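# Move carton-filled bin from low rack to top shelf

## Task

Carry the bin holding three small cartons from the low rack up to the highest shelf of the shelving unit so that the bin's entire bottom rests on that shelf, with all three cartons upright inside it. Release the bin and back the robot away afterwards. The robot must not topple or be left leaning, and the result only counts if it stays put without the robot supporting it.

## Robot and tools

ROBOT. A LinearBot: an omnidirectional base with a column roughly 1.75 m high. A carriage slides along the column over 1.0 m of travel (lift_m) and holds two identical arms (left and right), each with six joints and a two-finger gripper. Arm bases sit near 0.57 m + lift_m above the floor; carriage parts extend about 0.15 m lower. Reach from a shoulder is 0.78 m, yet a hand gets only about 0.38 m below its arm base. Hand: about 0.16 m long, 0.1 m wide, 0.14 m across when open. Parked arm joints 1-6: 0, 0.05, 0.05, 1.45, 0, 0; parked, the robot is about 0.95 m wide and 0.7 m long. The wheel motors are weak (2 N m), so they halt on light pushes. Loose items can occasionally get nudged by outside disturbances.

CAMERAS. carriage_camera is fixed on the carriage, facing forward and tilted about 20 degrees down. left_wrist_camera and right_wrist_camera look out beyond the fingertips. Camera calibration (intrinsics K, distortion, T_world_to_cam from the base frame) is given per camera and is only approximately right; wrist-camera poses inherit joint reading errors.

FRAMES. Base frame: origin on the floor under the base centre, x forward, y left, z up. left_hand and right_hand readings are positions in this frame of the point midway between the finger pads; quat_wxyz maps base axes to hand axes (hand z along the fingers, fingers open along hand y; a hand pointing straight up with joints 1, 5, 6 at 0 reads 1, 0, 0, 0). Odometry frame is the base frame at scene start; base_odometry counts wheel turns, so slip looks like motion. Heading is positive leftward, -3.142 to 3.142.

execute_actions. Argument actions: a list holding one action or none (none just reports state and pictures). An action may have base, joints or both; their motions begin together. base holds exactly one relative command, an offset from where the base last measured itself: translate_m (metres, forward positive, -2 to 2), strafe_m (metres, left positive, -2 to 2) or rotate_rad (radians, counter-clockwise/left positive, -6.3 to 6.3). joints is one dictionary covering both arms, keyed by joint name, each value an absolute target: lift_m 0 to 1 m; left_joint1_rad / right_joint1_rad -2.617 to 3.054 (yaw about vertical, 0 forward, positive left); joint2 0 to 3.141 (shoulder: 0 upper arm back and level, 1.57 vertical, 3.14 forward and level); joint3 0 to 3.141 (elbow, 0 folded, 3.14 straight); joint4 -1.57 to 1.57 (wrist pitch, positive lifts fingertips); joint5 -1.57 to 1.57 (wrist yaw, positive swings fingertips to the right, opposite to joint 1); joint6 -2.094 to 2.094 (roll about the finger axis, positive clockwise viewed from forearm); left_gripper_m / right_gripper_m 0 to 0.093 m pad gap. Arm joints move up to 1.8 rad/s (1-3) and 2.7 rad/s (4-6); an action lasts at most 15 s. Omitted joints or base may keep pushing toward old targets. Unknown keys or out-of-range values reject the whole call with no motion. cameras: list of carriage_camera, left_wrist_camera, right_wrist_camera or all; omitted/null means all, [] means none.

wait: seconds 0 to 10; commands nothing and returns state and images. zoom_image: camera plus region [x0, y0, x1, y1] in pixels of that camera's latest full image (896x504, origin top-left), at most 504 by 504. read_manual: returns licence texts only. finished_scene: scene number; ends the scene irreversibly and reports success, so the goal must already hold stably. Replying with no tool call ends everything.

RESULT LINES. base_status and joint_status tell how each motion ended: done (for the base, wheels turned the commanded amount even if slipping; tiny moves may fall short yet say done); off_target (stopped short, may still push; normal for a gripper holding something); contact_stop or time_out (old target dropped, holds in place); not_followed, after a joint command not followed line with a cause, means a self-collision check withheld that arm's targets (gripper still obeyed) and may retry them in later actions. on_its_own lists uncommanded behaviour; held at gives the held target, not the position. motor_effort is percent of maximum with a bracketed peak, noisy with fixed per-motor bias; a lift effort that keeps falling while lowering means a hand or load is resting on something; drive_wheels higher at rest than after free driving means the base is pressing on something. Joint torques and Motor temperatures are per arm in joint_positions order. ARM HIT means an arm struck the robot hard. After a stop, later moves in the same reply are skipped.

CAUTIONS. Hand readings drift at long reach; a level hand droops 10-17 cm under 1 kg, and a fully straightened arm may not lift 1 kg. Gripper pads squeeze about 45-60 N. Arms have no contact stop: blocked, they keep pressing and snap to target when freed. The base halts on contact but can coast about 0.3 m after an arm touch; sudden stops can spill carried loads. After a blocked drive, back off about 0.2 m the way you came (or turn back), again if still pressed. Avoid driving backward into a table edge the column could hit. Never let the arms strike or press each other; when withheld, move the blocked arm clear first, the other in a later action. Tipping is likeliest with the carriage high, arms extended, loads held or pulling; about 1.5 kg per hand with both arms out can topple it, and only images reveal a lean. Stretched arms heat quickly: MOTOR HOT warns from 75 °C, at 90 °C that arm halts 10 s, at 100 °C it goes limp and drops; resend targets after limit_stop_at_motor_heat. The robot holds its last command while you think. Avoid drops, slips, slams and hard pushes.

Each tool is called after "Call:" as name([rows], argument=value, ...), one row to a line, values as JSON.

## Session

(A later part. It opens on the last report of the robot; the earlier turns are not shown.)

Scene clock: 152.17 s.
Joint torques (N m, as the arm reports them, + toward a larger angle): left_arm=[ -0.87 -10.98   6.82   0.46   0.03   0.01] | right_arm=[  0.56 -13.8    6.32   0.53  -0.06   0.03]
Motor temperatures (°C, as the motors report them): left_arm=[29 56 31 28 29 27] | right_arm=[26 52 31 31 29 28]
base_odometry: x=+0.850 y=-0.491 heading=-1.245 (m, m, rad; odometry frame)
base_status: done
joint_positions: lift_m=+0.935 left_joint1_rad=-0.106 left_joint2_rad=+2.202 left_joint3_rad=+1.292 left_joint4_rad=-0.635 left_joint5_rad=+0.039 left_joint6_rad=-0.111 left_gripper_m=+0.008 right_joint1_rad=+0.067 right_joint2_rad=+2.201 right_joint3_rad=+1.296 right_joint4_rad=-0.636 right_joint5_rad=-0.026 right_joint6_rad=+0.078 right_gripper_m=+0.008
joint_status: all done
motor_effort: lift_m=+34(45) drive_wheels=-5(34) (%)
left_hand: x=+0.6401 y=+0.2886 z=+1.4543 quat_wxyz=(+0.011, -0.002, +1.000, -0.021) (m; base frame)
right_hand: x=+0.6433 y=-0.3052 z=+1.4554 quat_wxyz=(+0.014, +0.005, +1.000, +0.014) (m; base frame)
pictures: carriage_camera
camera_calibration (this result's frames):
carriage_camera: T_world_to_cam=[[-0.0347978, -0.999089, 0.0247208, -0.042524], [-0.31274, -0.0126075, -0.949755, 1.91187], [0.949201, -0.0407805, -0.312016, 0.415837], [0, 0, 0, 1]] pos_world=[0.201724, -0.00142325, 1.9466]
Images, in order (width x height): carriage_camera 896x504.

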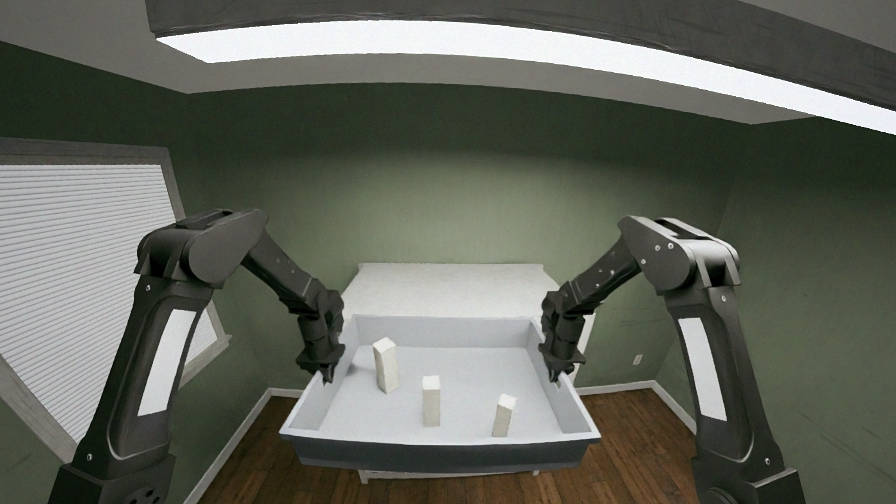

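Call:
execute_actions([
  {"base": {"rotate_rad": 0.03}, "joints": {"left_joint2_rad": 2.03, "left_joint3_rad": 1.308, "left_joint4_rad": -0.785, "right_joint2_rad": 2.035, "right_joint3_rad": 1.311, "right_joint4_rad": -0.782}},
], cameras=["carriage_camera"])

Scene clock: 160.47 s.
Joint torques (N m, as the arm reports them, + toward a larger angle): left_arm=[ -0.61 -10.55   7.92   0.46   0.03   0.05] | right_arm=[  0.41 -13.2    6.74   0.55  -0.04   0.04]
Motor temperatures (°C, as the motors report them): left_arm=[29 57 31 28 29 27] | right_arm=[26 53 32 31 29 28]
base_odometry: x=+0.850 y=-0.491 heading=-1.216 (m, m, rad; odometry frame)
base_status: done
joint_positions: lift_m=+0.935 left_joint1_rad=-0.108 left_joint2_rad=+2.052 left_joint3_rad=+1.292 left_joint4_rad=-0.784 left_joint5_rad=+0.039 left_joint6_rad=-0.112 left_gripper_m=+0.008 right_joint1_rad=+0.069 right_joint2_rad=+2.052 right_joint3_rad=+1.296 right_joint4_rad=-0.783 right_joint5_rad=-0.027 right_joint6_rad=+0.082 right_gripper_m=+0.008
joint_status: all done
motor_effort: lift_m=+34(35) drive_wheels=-4(5) (%)
left_hand: x=+0.6278 y=+0.2889 z=+1.5065 quat_wxyz=(+0.011, -0.001, +1.000, -0.021) (m; base frame)
right_hand: x=+0.6310 y=-0.3052 z=+1.5071 quat_wxyz=(+0.014, +0.006, +1.000, +0.015) (m; base frame)
pictures: carriage_camera
camera_calibration (this result's frames):
carriage_camera: T_world_to_cam=[[-0.0347978, -0.999089, 0.0247208, -0.042524], [-0.31274, -0.0126075, -0.949755, 1.91187], [0.949201, -0.0407805, -0.312016, 0.415837], [0, 0, 0, 1]] pos_world=[0.201724, -0.00142325, 1.9466]
Images, in order (width x height): carriage_camera 896x504.

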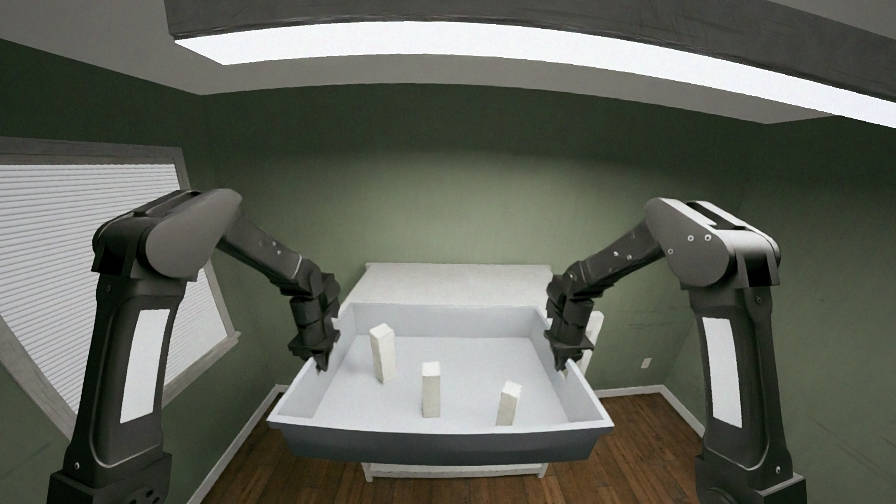

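Call:
execute_actions([
  {"base": {"translate_m": 0.635}},
])

Scene clock: 170.73 s.
Joint torques (N m, as the arm reports them, + toward a larger angle): left_arm=[ -0.72 -10.46   7.88   0.42   0.05   0.02] | right_arm=[  0.36 -13.13   6.9    0.52  -0.05   0.05]
Motor temperatures (°C, as the motors report them): left_arm=[29 57 32 28 29 27] | right_arm=[26 53 32 31 29 28]
base_odometry: x=+1.072 y=-1.086 heading=-1.215 (m, m, rad; odometry frame)
base_status: done
joint_positions: lift_m=+0.935 left_joint1_rad=-0.108 left_joint2_rad=+2.052 left_joint3_rad=+1.292 left_joint4_rad=-0.783 left_joint5_rad=+0.039 left_joint6_rad=-0.112 left_gripper_m=+0.008 right_joint1_rad=+0.069 right_joint2_rad=+2.052 right_joint3_rad=+1.296 right_joint4_rad=-0.782 right_joint5_rad=-0.027 right_joint6_rad=+0.082 right_gripper_m=+0.008
joint_status: not commanded
motor_effort: lift_m=+34(35) drive_wheels=-7(32) (%)
left_hand: x=+0.6281 y=+0.2888 z=+1.5065 quat_wxyz=(+0.012, -0.001, +1.000, -0.021) (m; base frame)
right_hand: x=+0.6313 y=-0.3051 z=+1.5071 quat_wxyz=(+0.015, +0.006, +1.000, +0.015) (m; base frame)
pictures: carriage_camera, left_wrist_camera, right_wrist_camera
camera_calibration (this result's frames):
carriage_camera: T_world_to_cam=[[-0.0347978, -0.999089, 0.0247208, -0.042524], [-0.31274, -0.0126075, -0.949755, 1.91187], [0.949201, -0.0407805, -0.312016, 0.415837], [0, 0, 0, 1]] pos_world=[0.201724, -0.00142325, 1.9466]
left_wrist_camera: T_world_to_cam=[[0.00105234, -0.998226, 0.0595305, 0.198183], [-0.805168, 0.0344586, 0.592045, -0.398284], [-0.593046, -0.0485551, -0.803703, 1.72437], [0, 0, 0, 1]] pos_world=[0.701737, 0.295282, 1.60989]
right_wrist_camera: T_world_to_cam=[[-0.0539741, -0.998475, -0.011596, -0.25231], [-0.82242, 0.037865, 0.567619, -0.323275], [-0.566314, 0.0401736, -0.82321, 1.7298], [0, 0, 0, 1]] pos_world=[0.700122, -0.309177, 1.60456]
Images, in order (width x height): carriage_camera 896x504, left_wrist_camera 896x504, right_wrist_camera 896x504.

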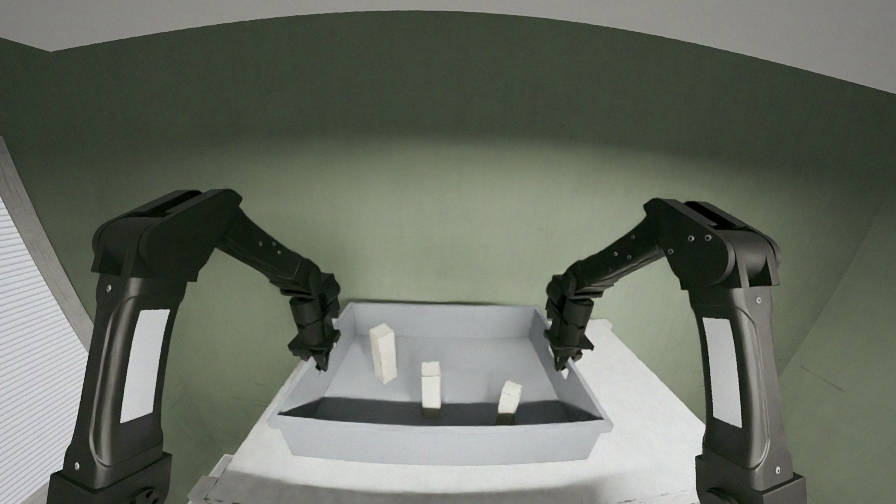

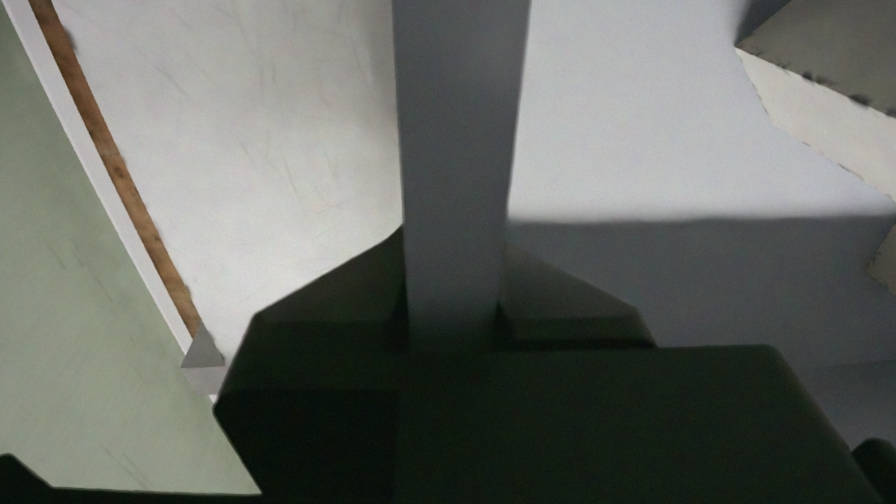

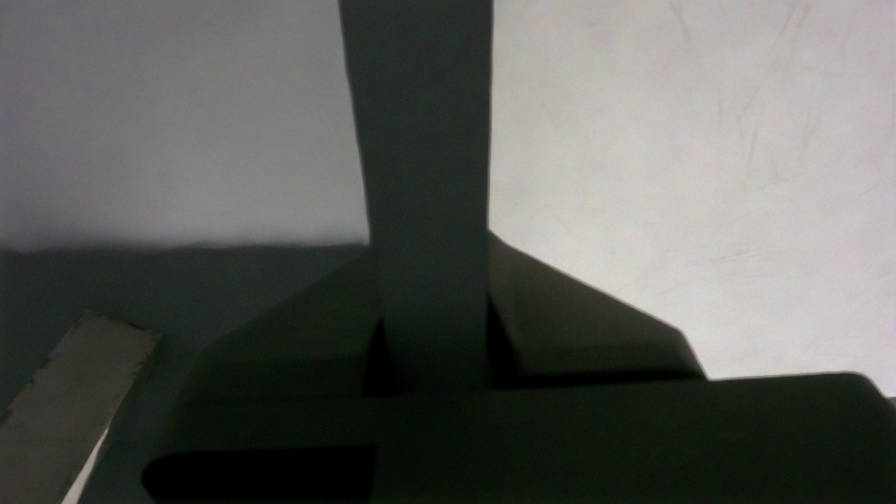

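Call:
execute_actions([
  {"joints": {"lift_m": 0.886}},
], cameras=[])

Scene clock: 176.00 s.
Joint torques (N m, as the arm reports them, + toward a larger angle): left_arm=[ -0.65 -11.3    7.82   0.48   0.05   0.02] | right_arm=[  0.43 -14.39   6.66   0.49  -0.03   0.03]
Motor temperatures (°C, as the motors report them): left_arm=[29 57 32 28 29 27] | right_arm=[26 53 33 31 29 28]
base_odometry: x=+1.072 y=-1.086 heading=-1.215 (m, m, rad; odometry frame)
base_status: not commanded
joint_positions: lift_m=+0.886 left_joint1_rad=-0.108 left_joint2_rad=+2.061 left_joint3_rad=+1.292 left_joint4_rad=-0.785 left_joint5_rad=+0.039 left_joint6_rad=-0.112 left_gripper_m=+0.008 right_joint1_rad=+0.069 right_joint2_rad=+2.064 right_joint3_rad=+1.296 right_joint4_rad=-0.783 right_joint5_rad=-0.029 right_joint6_rad=+0.082 right_gripper_m=+0.008
joint_status: all done
motor_effort: lift_m=+35(35) drive_wheels=-4(7) (%)
left_hand: x=+0.6262 y=+0.2890 z=+1.4543 quat_wxyz=(+0.006, -0.002, +1.000, -0.020) (m; base frame)
right_hand: x=+0.6295 y=-0.3049 z=+1.4541 quat_wxyz=(+0.009, +0.006, +1.000, +0.015) (m; base frame)
pictures: none
No camera images: the call's "cameras" was empty. Leave "cameras" out to get every camera's image.

Call:
execute_actions(actions=[])

Scene clock: 185.87 s.
Joint torques (N m, as the arm reports them, + toward a larger angle): left_arm=[ -0.62 -11.03   7.89   0.5    0.02   0.05] | right_arm=[  0.56 -14.09   6.68   0.5   -0.05   0.03]
Motor temperatures (°C, as the motors report them): left_arm=[29 57 32 28 29 27] | right_arm=[26 54 33 31 29 28]
base_odometry: x=+1.072 y=-1.086 heading=-1.215 (m, m, rad; odometry frame)
base_status: not commanded
joint_positions: lift_m=+0.886 left_joint1_rad=-0.108 left_joint2_rad=+2.061 left_joint3_rad=+1.292 left_joint4_rad=-0.785 left_joint5_rad=+0.039 left_joint6_rad=-0.112 left_gripper_m=+0.008 right_joint1_rad=+0.069 right_joint2_rad=+2.064 right_joint3_rad=+1.296 right_joint4_rad=-0.783 right_joint5_rad=-0.029 right_joint6_rad=+0.082 right_gripper_m=+0.008
joint_status: all done
motor_effort: lift_m=+35(35) drive_wheels=-4(7) (%)
left_hand: x=+0.6262 y=+0.2890 z=+1.4543 quat_wxyz=(+0.006, -0.002, +1.000, -0.020) (m; base frame)
right_hand: x=+0.6295 y=-0.3049 z=+1.4541 quat_wxyz=(+0.009, +0.006, +1.000, +0.015) (m; base frame)
pictures: carriage_camera, left_wrist_camera, right_wrist_camera
camera_calibration (this result's frames):
carriage_camera: T_world_to_cam=[[-0.0347978, -0.999089, 0.0247208, -0.0413123], [-0.31274, -0.0126075, -0.949755, 1.86531], [0.949201, -0.0407805, -0.312016, 0.400544], [0, 0, 0, 1]] pos_world=[0.201724, -0.00142325, 1.89759]
left_wrist_camera: T_world_to_cam=[[0.0017446, -0.998301, 0.0582365, 0.20297], [-0.798152, 0.0336948, 0.601513, -0.386865], [-0.602454, -0.047531, -0.796737, 1.67675], [0, 0, 0, 1]] pos_world=[0.701035, 0.295359, 1.55682]
right_wrist_camera: T_world_to_cam=[[-0.05407, -0.998465, -0.0119909, -0.252179], [-0.815373, 0.0372167, 0.577739, -0.31402], [-0.576406, 0.0410154, -0.816133, 1.68147], [0, 0, 0, 1]] pos_world=[0.699528, -0.309071, 1.5507]
Images, in order (width x height): carriage_camera 896x504, left_wrist_camera 896x504, right_wrist_camera 896x504.

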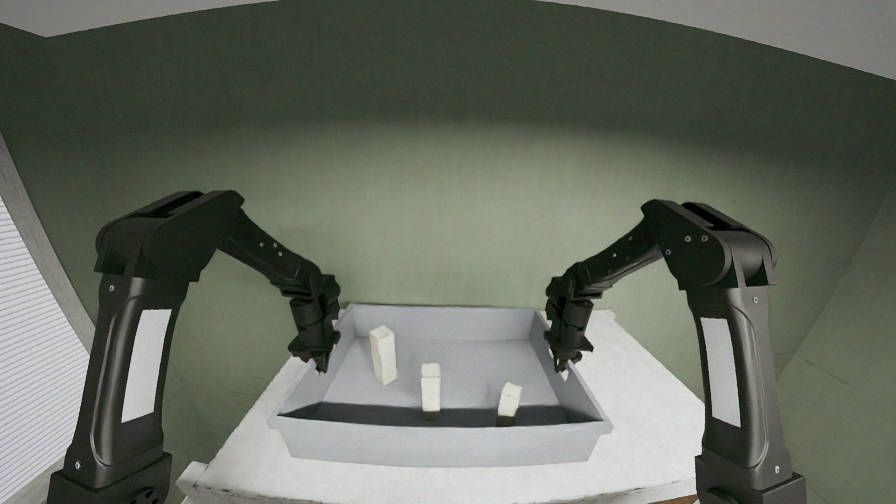

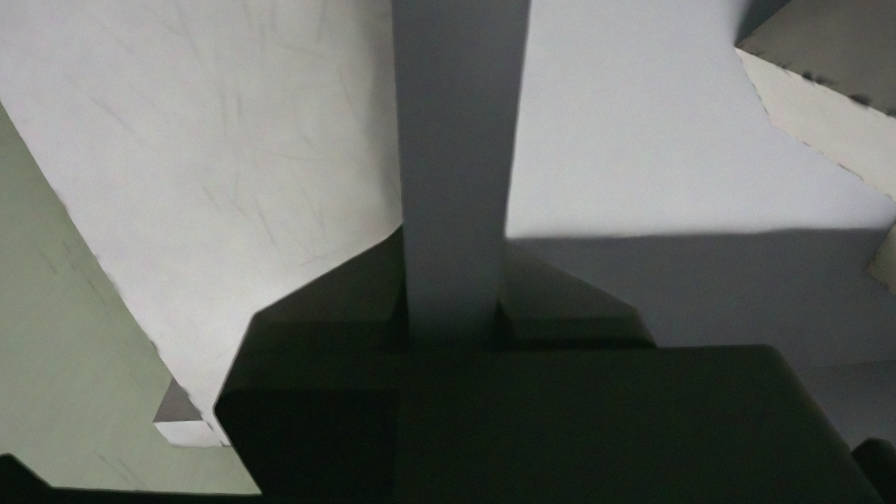

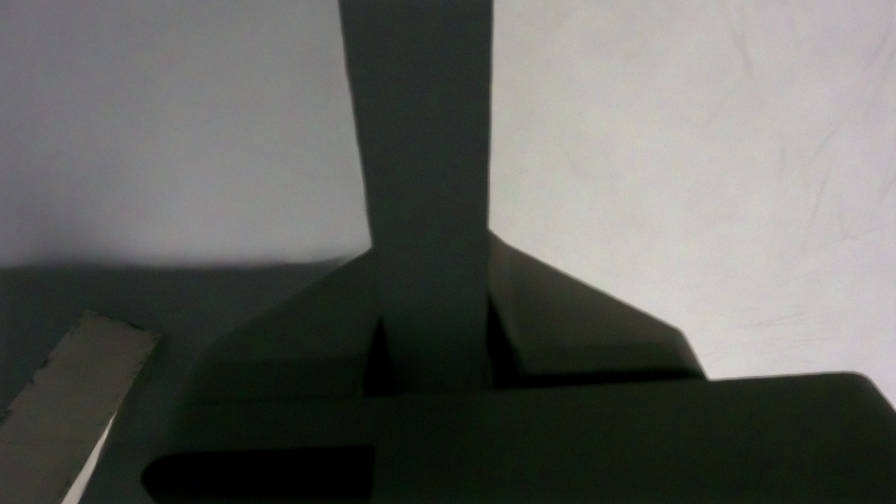

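Call:
execute_actions([
  {"joints": {"lift_m": 0.872}},
], cameras=[])

Scene clock: 187.60 s.
Joint torques (N m, as the arm reports them, + toward a larger angle): left_arm=[-0.62 -9.53  7.81  0.69  0.05  0.09] | right_arm=[  0.47 -12.55   6.71   0.56   0.     0.04]
Motor temperatures (°C, as the motors report them): left_arm=[29 57 32 28 29 27] | right_arm=[26 54 33 31 29 28]
base_odometry: x=+1.072 y=-1.086 heading=-1.215 (m, m, rad; odometry frame)
base_status: not commanded
joint_positions: lift_m=+0.872 left_joint1_rad=-0.108 left_joint2_rad=+2.039 left_joint3_rad=+1.292 left_joint4_rad=-0.796 left_joint5_rad=+0.036 left_joint6_rad=-0.113 left_gripper_m=+0.008 right_joint1_rad=+0.069 right_joint2_rad=+2.046 right_joint3_rad=+1.297 right_joint4_rad=-0.789 right_joint5_rad=-0.031 right_joint6_rad=+0.080 right_gripper_m=+0.008
joint_status: all done
motor_effort: lift_m=+29(29) drive_wheels=-3(6) (%)
left_hand: x=+0.6264 y=+0.2894 z=+1.4481 quat_wxyz=(+0.011, -0.002, +1.000, -0.019) (m; base frame)
right_hand: x=+0.6311 y=-0.3047 z=+1.4469 quat_wxyz=(+0.015, +0.005, +1.000, +0.017) (m; base frame)
pictures: none
No camera images: the call's "cameras" was empty. Leave "cameras" out to get every camera's image.

The bin is resting (lift effort dropped to 29, hand stopped falling). Releasing.

Call:
execute_actions([
  {"joints": {"left_joint1_rad": -0.108, "left_joint2_rad": 2.039, "left_joint3_rad": 1.292, "left_joint4_rad": -0.796, "left_gripper_m": 0.06, "right_joint1_rad": 0.069, "right_joint2_rad": 2.046, "right_joint3_rad": 1.297, "right_joint4_rad": -0.789, "right_gripper_m": 0.06}},
])

Scene clock: 191.60 s.
Joint torques (N m, as the arm reports them, + toward a larger angle): left_arm=[ 0.11 -8.94  6.4   0.56  0.07  0.02] | right_arm=[  0.7  -11.52   5.7    0.49  -0.02   0.05]
Motor temperatures (°C, as the motors report them): left_arm=[29 57 33 28 29 27] | right_arm=[26 53 33 31 29 28]
base_odometry: x=+1.072 y=-1.086 heading=-1.215 (m, m, rad; odometry frame)
base_status: not commanded
joint_positions: lift_m=+0.872 left_joint1_rad=-0.108 left_joint2_rad=+2.039 left_joint3_rad=+1.292 left_joint4_rad=-0.798 left_joint5_rad=+0.036 left_joint6_rad=-0.113 left_gripper_m=+0.060 right_joint1_rad=+0.069 right_joint2_rad=+2.046 right_joint3_rad=+1.297 right_joint4_rad=-0.789 right_joint5_rad=-0.030 right_joint6_rad=+0.080 right_gripper_m=+0.060
joint_status: all done
motor_effort: lift_m=+29(29) drive_wheels=-5(5) (%)
left_hand: x=+0.6261 y=+0.2895 z=+1.4481 quat_wxyz=(+0.011, -0.002, +1.000, -0.019) (m; base frame)
right_hand: x=+0.6309 y=-0.3047 z=+1.4469 quat_wxyz=(+0.015, +0.005, +1.000, +0.016) (m; base frame)
pictures: carriage_camera, left_wrist_camera, right_wrist_camera
camera_calibration (this result's frames):
carriage_camera: T_world_to_cam=[[-0.0347978, -0.999089, 0.0247208, -0.0409765], [-0.31274, -0.0126075, -0.949755, 1.85241], [0.949201, -0.0407805, -0.312016, 0.396306], [0, 0, 0, 1]] pos_world=[0.201724, -0.00142325, 1.884]
left_wrist_camera: T_world_to_cam=[[0.00278623, -0.998392, 0.0566225, 0.205509], [-0.803781, 0.0314501, 0.594093, -0.368327], [-0.594918, -0.0471674, -0.802401, 1.67521], [0, 0, 0, 1]] pos_world=[0.699988, 0.295778, 1.55138]
right_wrist_camera: T_world_to_cam=[[-0.0523513, -0.998522, -0.0146156, -0.249344], [-0.82261, 0.0348212, 0.567539, -0.290174], [-0.566191, 0.0417343, -0.823217, 1.68043], [0, 0, 0, 1]] pos_world=[0.69969, -0.309003, 1.5444]
Images, in order (width x height): carriage_camera 896x504, left_wrist_camera 896x504, right_wrist_camera 896x504.

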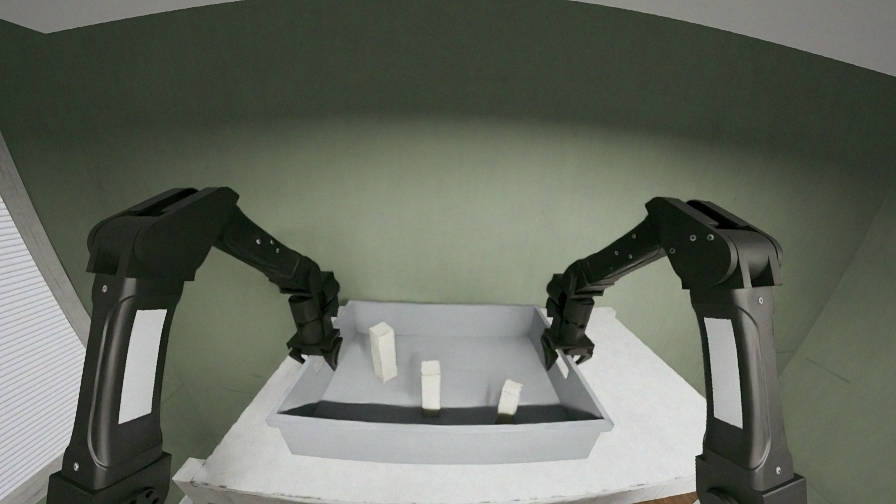

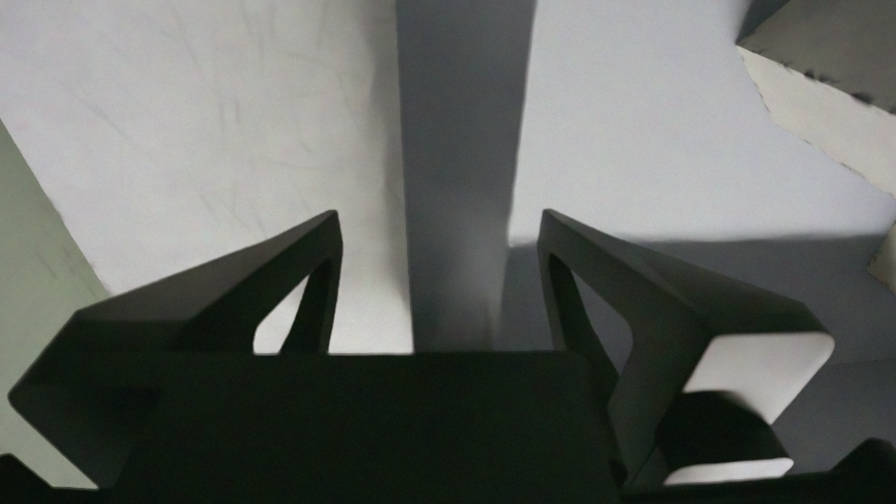

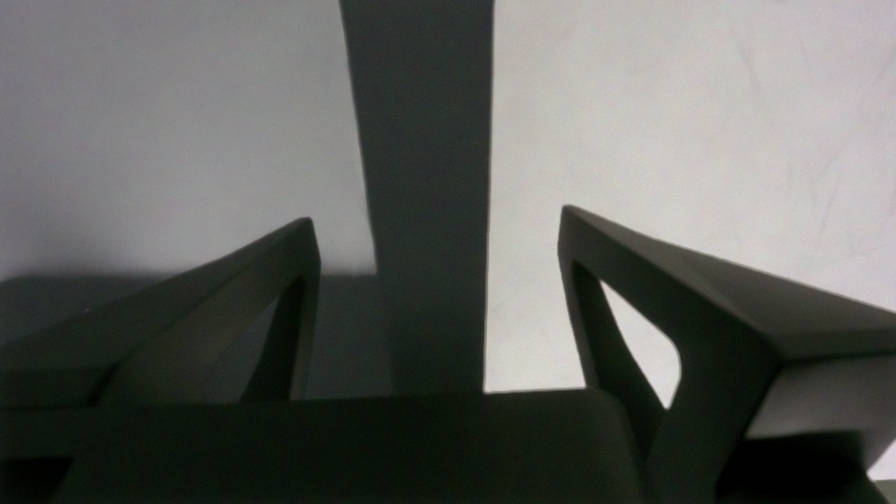

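Fingers are clear on both sides. Raising the lift.

Call:
execute_actions([
  {"joints": {"lift_m": 0.95}},
])

Scene clock: 194.43 s.
Joint torques (N m, as the arm reports them, + toward a larger angle): left_arm=[-0.17 -9.31  6.41  0.55  0.05  0.05] | right_arm=[  0.31 -11.28   5.88   0.48  -0.02   0.05]
Motor temperatures (°C, as the motors report them): left_arm=[29 57 33 28 29 27] | right_arm=[26 53 33 31 29 28]
base_odometry: x=+1.072 y=-1.086 heading=-1.215 (m, m, rad; odometry frame)
base_status: not commanded
joint_positions: lift_m=+0.950 left_joint1_rad=-0.108 left_joint2_rad=+2.039 left_joint3_rad=+1.292 left_joint4_rad=-0.797 left_joint5_rad=+0.036 left_joint6_rad=-0.113 left_gripper_m=+0.060 right_joint1_rad=+0.069 right_joint2_rad=+2.041 right_joint3_rad=+1.297 right_joint4_rad=-0.789 right_joint5_rad=-0.030 right_joint6_rad=+0.080 right_gripper_m=+0.060
joint_status: all done
motor_effort: lift_m=+32(39) drive_wheels=-4(4) (%)
left_hand: x=+0.6264 y=+0.2895 z=+1.5259 quat_wxyz=(+0.011, -0.002, +1.000, -0.019) (m; base frame)
right_hand: x=+0.6317 y=-0.3047 z=+1.5266 quat_wxyz=(+0.018, +0.005, +1.000, +0.017) (m; base frame)
pictures: carriage_camera, left_wrist_camera, right_wrist_camera
camera_calibration (this result's frames):
carriage_camera: T_world_to_cam=[[-0.0347978, -0.999089, 0.0247208, -0.0429], [-0.31274, -0.0126075, -0.949755, 1.92631], [0.949201, -0.0407805, -0.312016, 0.420582], [0, 0, 0, 1]] pos_world=[0.201724, -0.00142325, 1.96181]
left_wrist_camera: T_world_to_cam=[[0.00272174, -0.998385, 0.0567493, 0.200917], [-0.804457, 0.0315236, 0.593174, -0.412526], [-0.594005, -0.0472668, -0.803071, 1.7383], [0, 0, 0, 1]] pos_world=[0.70015, 0.29576, 1.62927]
right_wrist_camera: T_world_to_cam=[[-0.0522659, -0.998516, -0.0153056, -0.247082], [-0.825837, 0.0345997, 0.562847, -0.325603], [-0.561482, 0.0420576, -0.826419, 1.74848], [0, 0, 0, 1]] pos_world=[0.699934, -0.308986, 1.62446]
Images, in order (width x height): carriage_camera 896x504, left_wrist_camera 896x504, right_wrist_camera 896x504.

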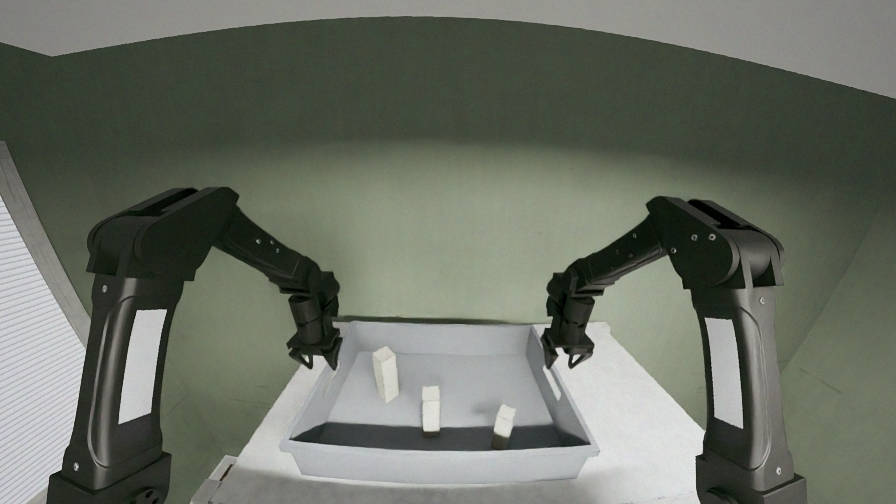

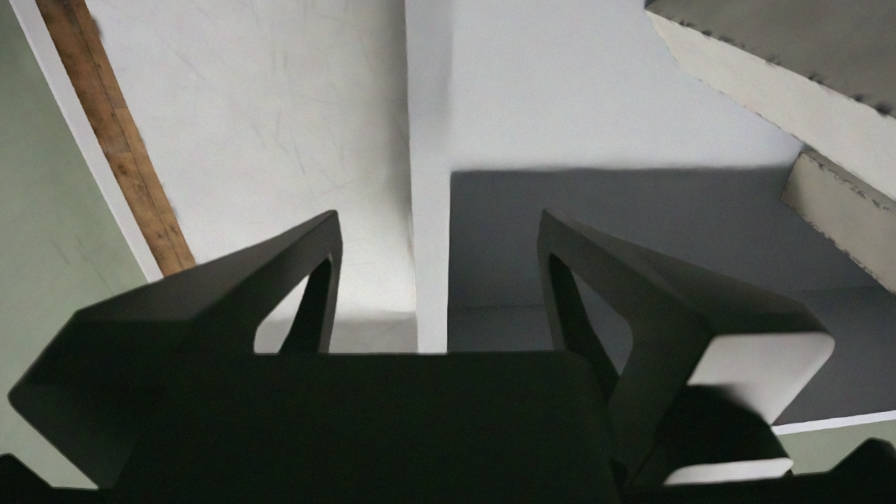

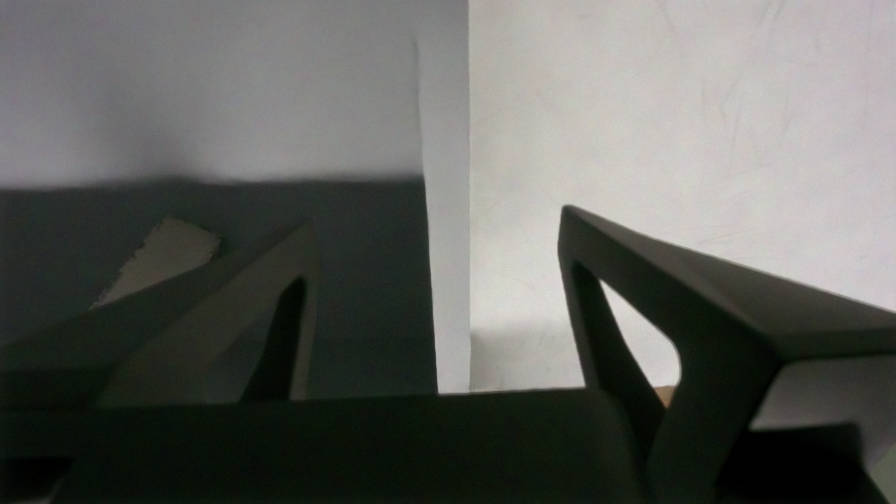

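Call:
zoom_image(camera="carriage_camera", region=[200, 260, 704, 504])

Region (200, 260, 704, 504) of carriage_camera's 896x504 image, scaled by 1.000; it fills the top 244 rows of this view, and the rest is white.

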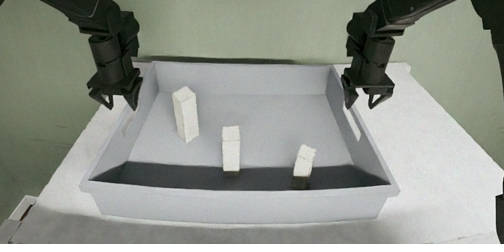

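Call:
execute_actions([
  {"base": {"translate_m": -0.7}, "joints": {"left_joint1_rad": 0, "left_joint2_rad": 0.05, "left_joint3_rad": 0.05, "left_joint4_rad": 1.0, "left_joint5_rad": 0, "left_joint6_rad": 0, "right_joint1_rad": 0, "right_joint2_rad": 0.05, "right_joint3_rad": 0.05, "right_joint4_rad": 1.0, "right_joint5_rad": 0, "right_joint6_rad": 0}},
])

Scene clock: 203.43 s.
Joint torques (N m, as the arm reports them, + toward a larger angle): left_arm=[-1.11  1.69  5.74  0.94 -0.01  0.16] | right_arm=[0.69 2.35 4.52 0.75 0.01 0.01]
Motor temperatures (°C, as the motors report them): left_arm=[29 54 32 29 29 27] | right_arm=[26 51 33 31 29 28]
base_odometry: x=+0.827 y=-0.430 heading=-1.214 (m, m, rad; odometry frame)
base_status: done
joint_positions: lift_m=+0.950 left_joint1_rad=+0.007 left_joint2_rad=+0.067 left_joint3_rad=+0.074 left_joint4_rad=+1.004 left_joint5_rad=+0.006 left_joint6_rad=-0.007 left_gripper_m=+0.060 right_joint1_rad=-0.004 right_joint2_rad=+0.061 right_joint3_rad=+0.075 right_joint4_rad=+1.007 right_joint5_rad=-0.007 right_joint6_rad=+0.009 right_gripper_m=+0.060
joint_status: all done
motor_effort: lift_m=+32(32) drive_wheels=-6(33) (%)
left_hand: x=+0.3948 y=+0.3352 z=+1.9463 quat_wxyz=(+0.961, +0.001, +0.276, +0.000) (m; base frame)
right_hand: x=+0.3921 y=-0.3346 z=+1.9478 quat_wxyz=(+0.962, -0.002, +0.271, +0.003) (m; base frame)
pictures: carriage_camera, left_wrist_camera, right_wrist_camera
camera_calibration (this result's frames):
carriage_camera: T_world_to_cam=[[-0.0347978, -0.999089, 0.0247208, -0.0428999], [-0.31274, -0.0126075, -0.949755, 1.92631], [0.949201, -0.0407805, -0.312016, 0.420582], [0, 0, 0, 1]] pos_world=[0.201724, -0.00142325, 1.96181]
left_wrist_camera: T_world_to_cam=[[-0.0103326, -0.999798, -0.0172503, 0.372978], [0.345095, 0.012626, -0.938483, 1.68394], [0.938511, -0.0156499, 0.344895, -0.909426], [0, 0, 0, 1]] pos_world=[0.27624, 0.337409, 1.90044]
right_wrist_camera: T_world_to_cam=[[0.0323705, -0.998785, -0.0371608, -0.273715], [0.378183, 0.0466559, -0.924555, 1.66959], [0.925165, 0.0158747, 0.379233, -0.976726], [0, 0, 0, 1]] pos_world=[0.281082, -0.335773, 1.90386]
Images, in order (width x height): carriage_camera 896x504, left_wrist_camera 896x504, right_wrist_camera 896x504.

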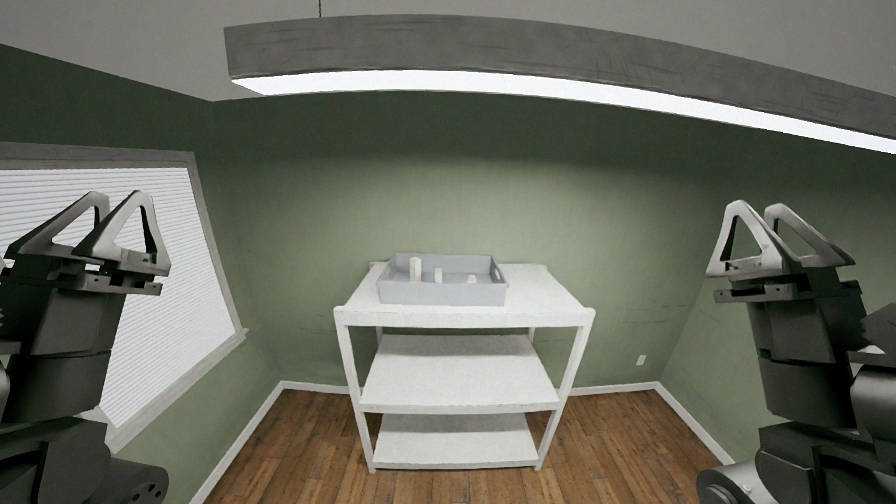

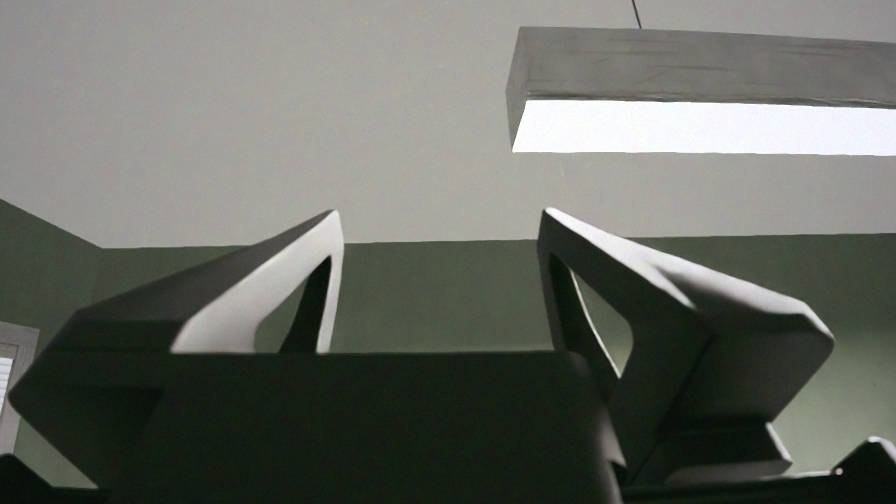

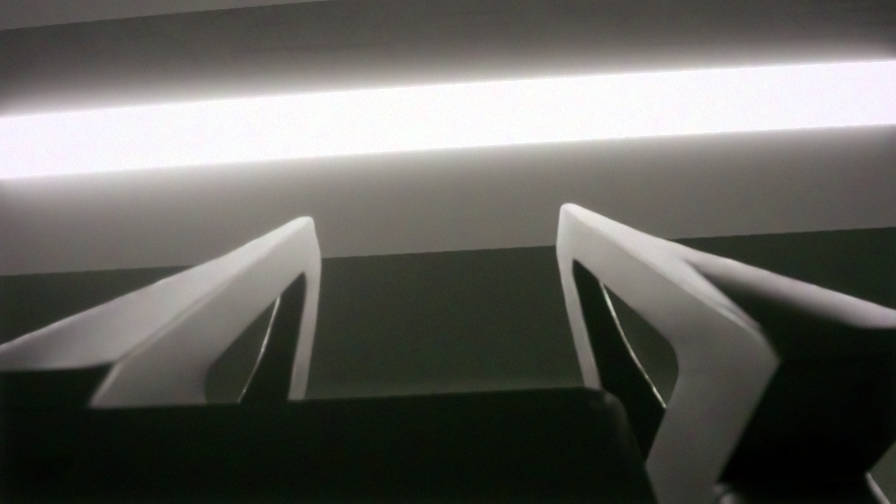

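Call:
zoom_image(camera="carriage_camera", region=[330, 240, 600, 335])

Region (330, 240, 600, 335) of carriage_camera's 896x504 image, scaled by 1.867, with more detail than that image has; it fills the top 177 rows of this view, and the rest is white.

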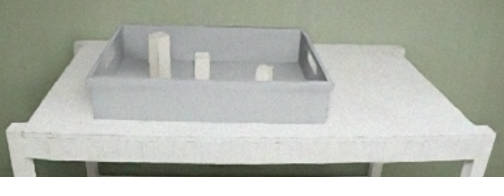

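The bin is entirely on the top shelf with all three cartons standing, and the robot is clear.

Call:
finished_scene(scene=2)

The scene is finished: the task was done.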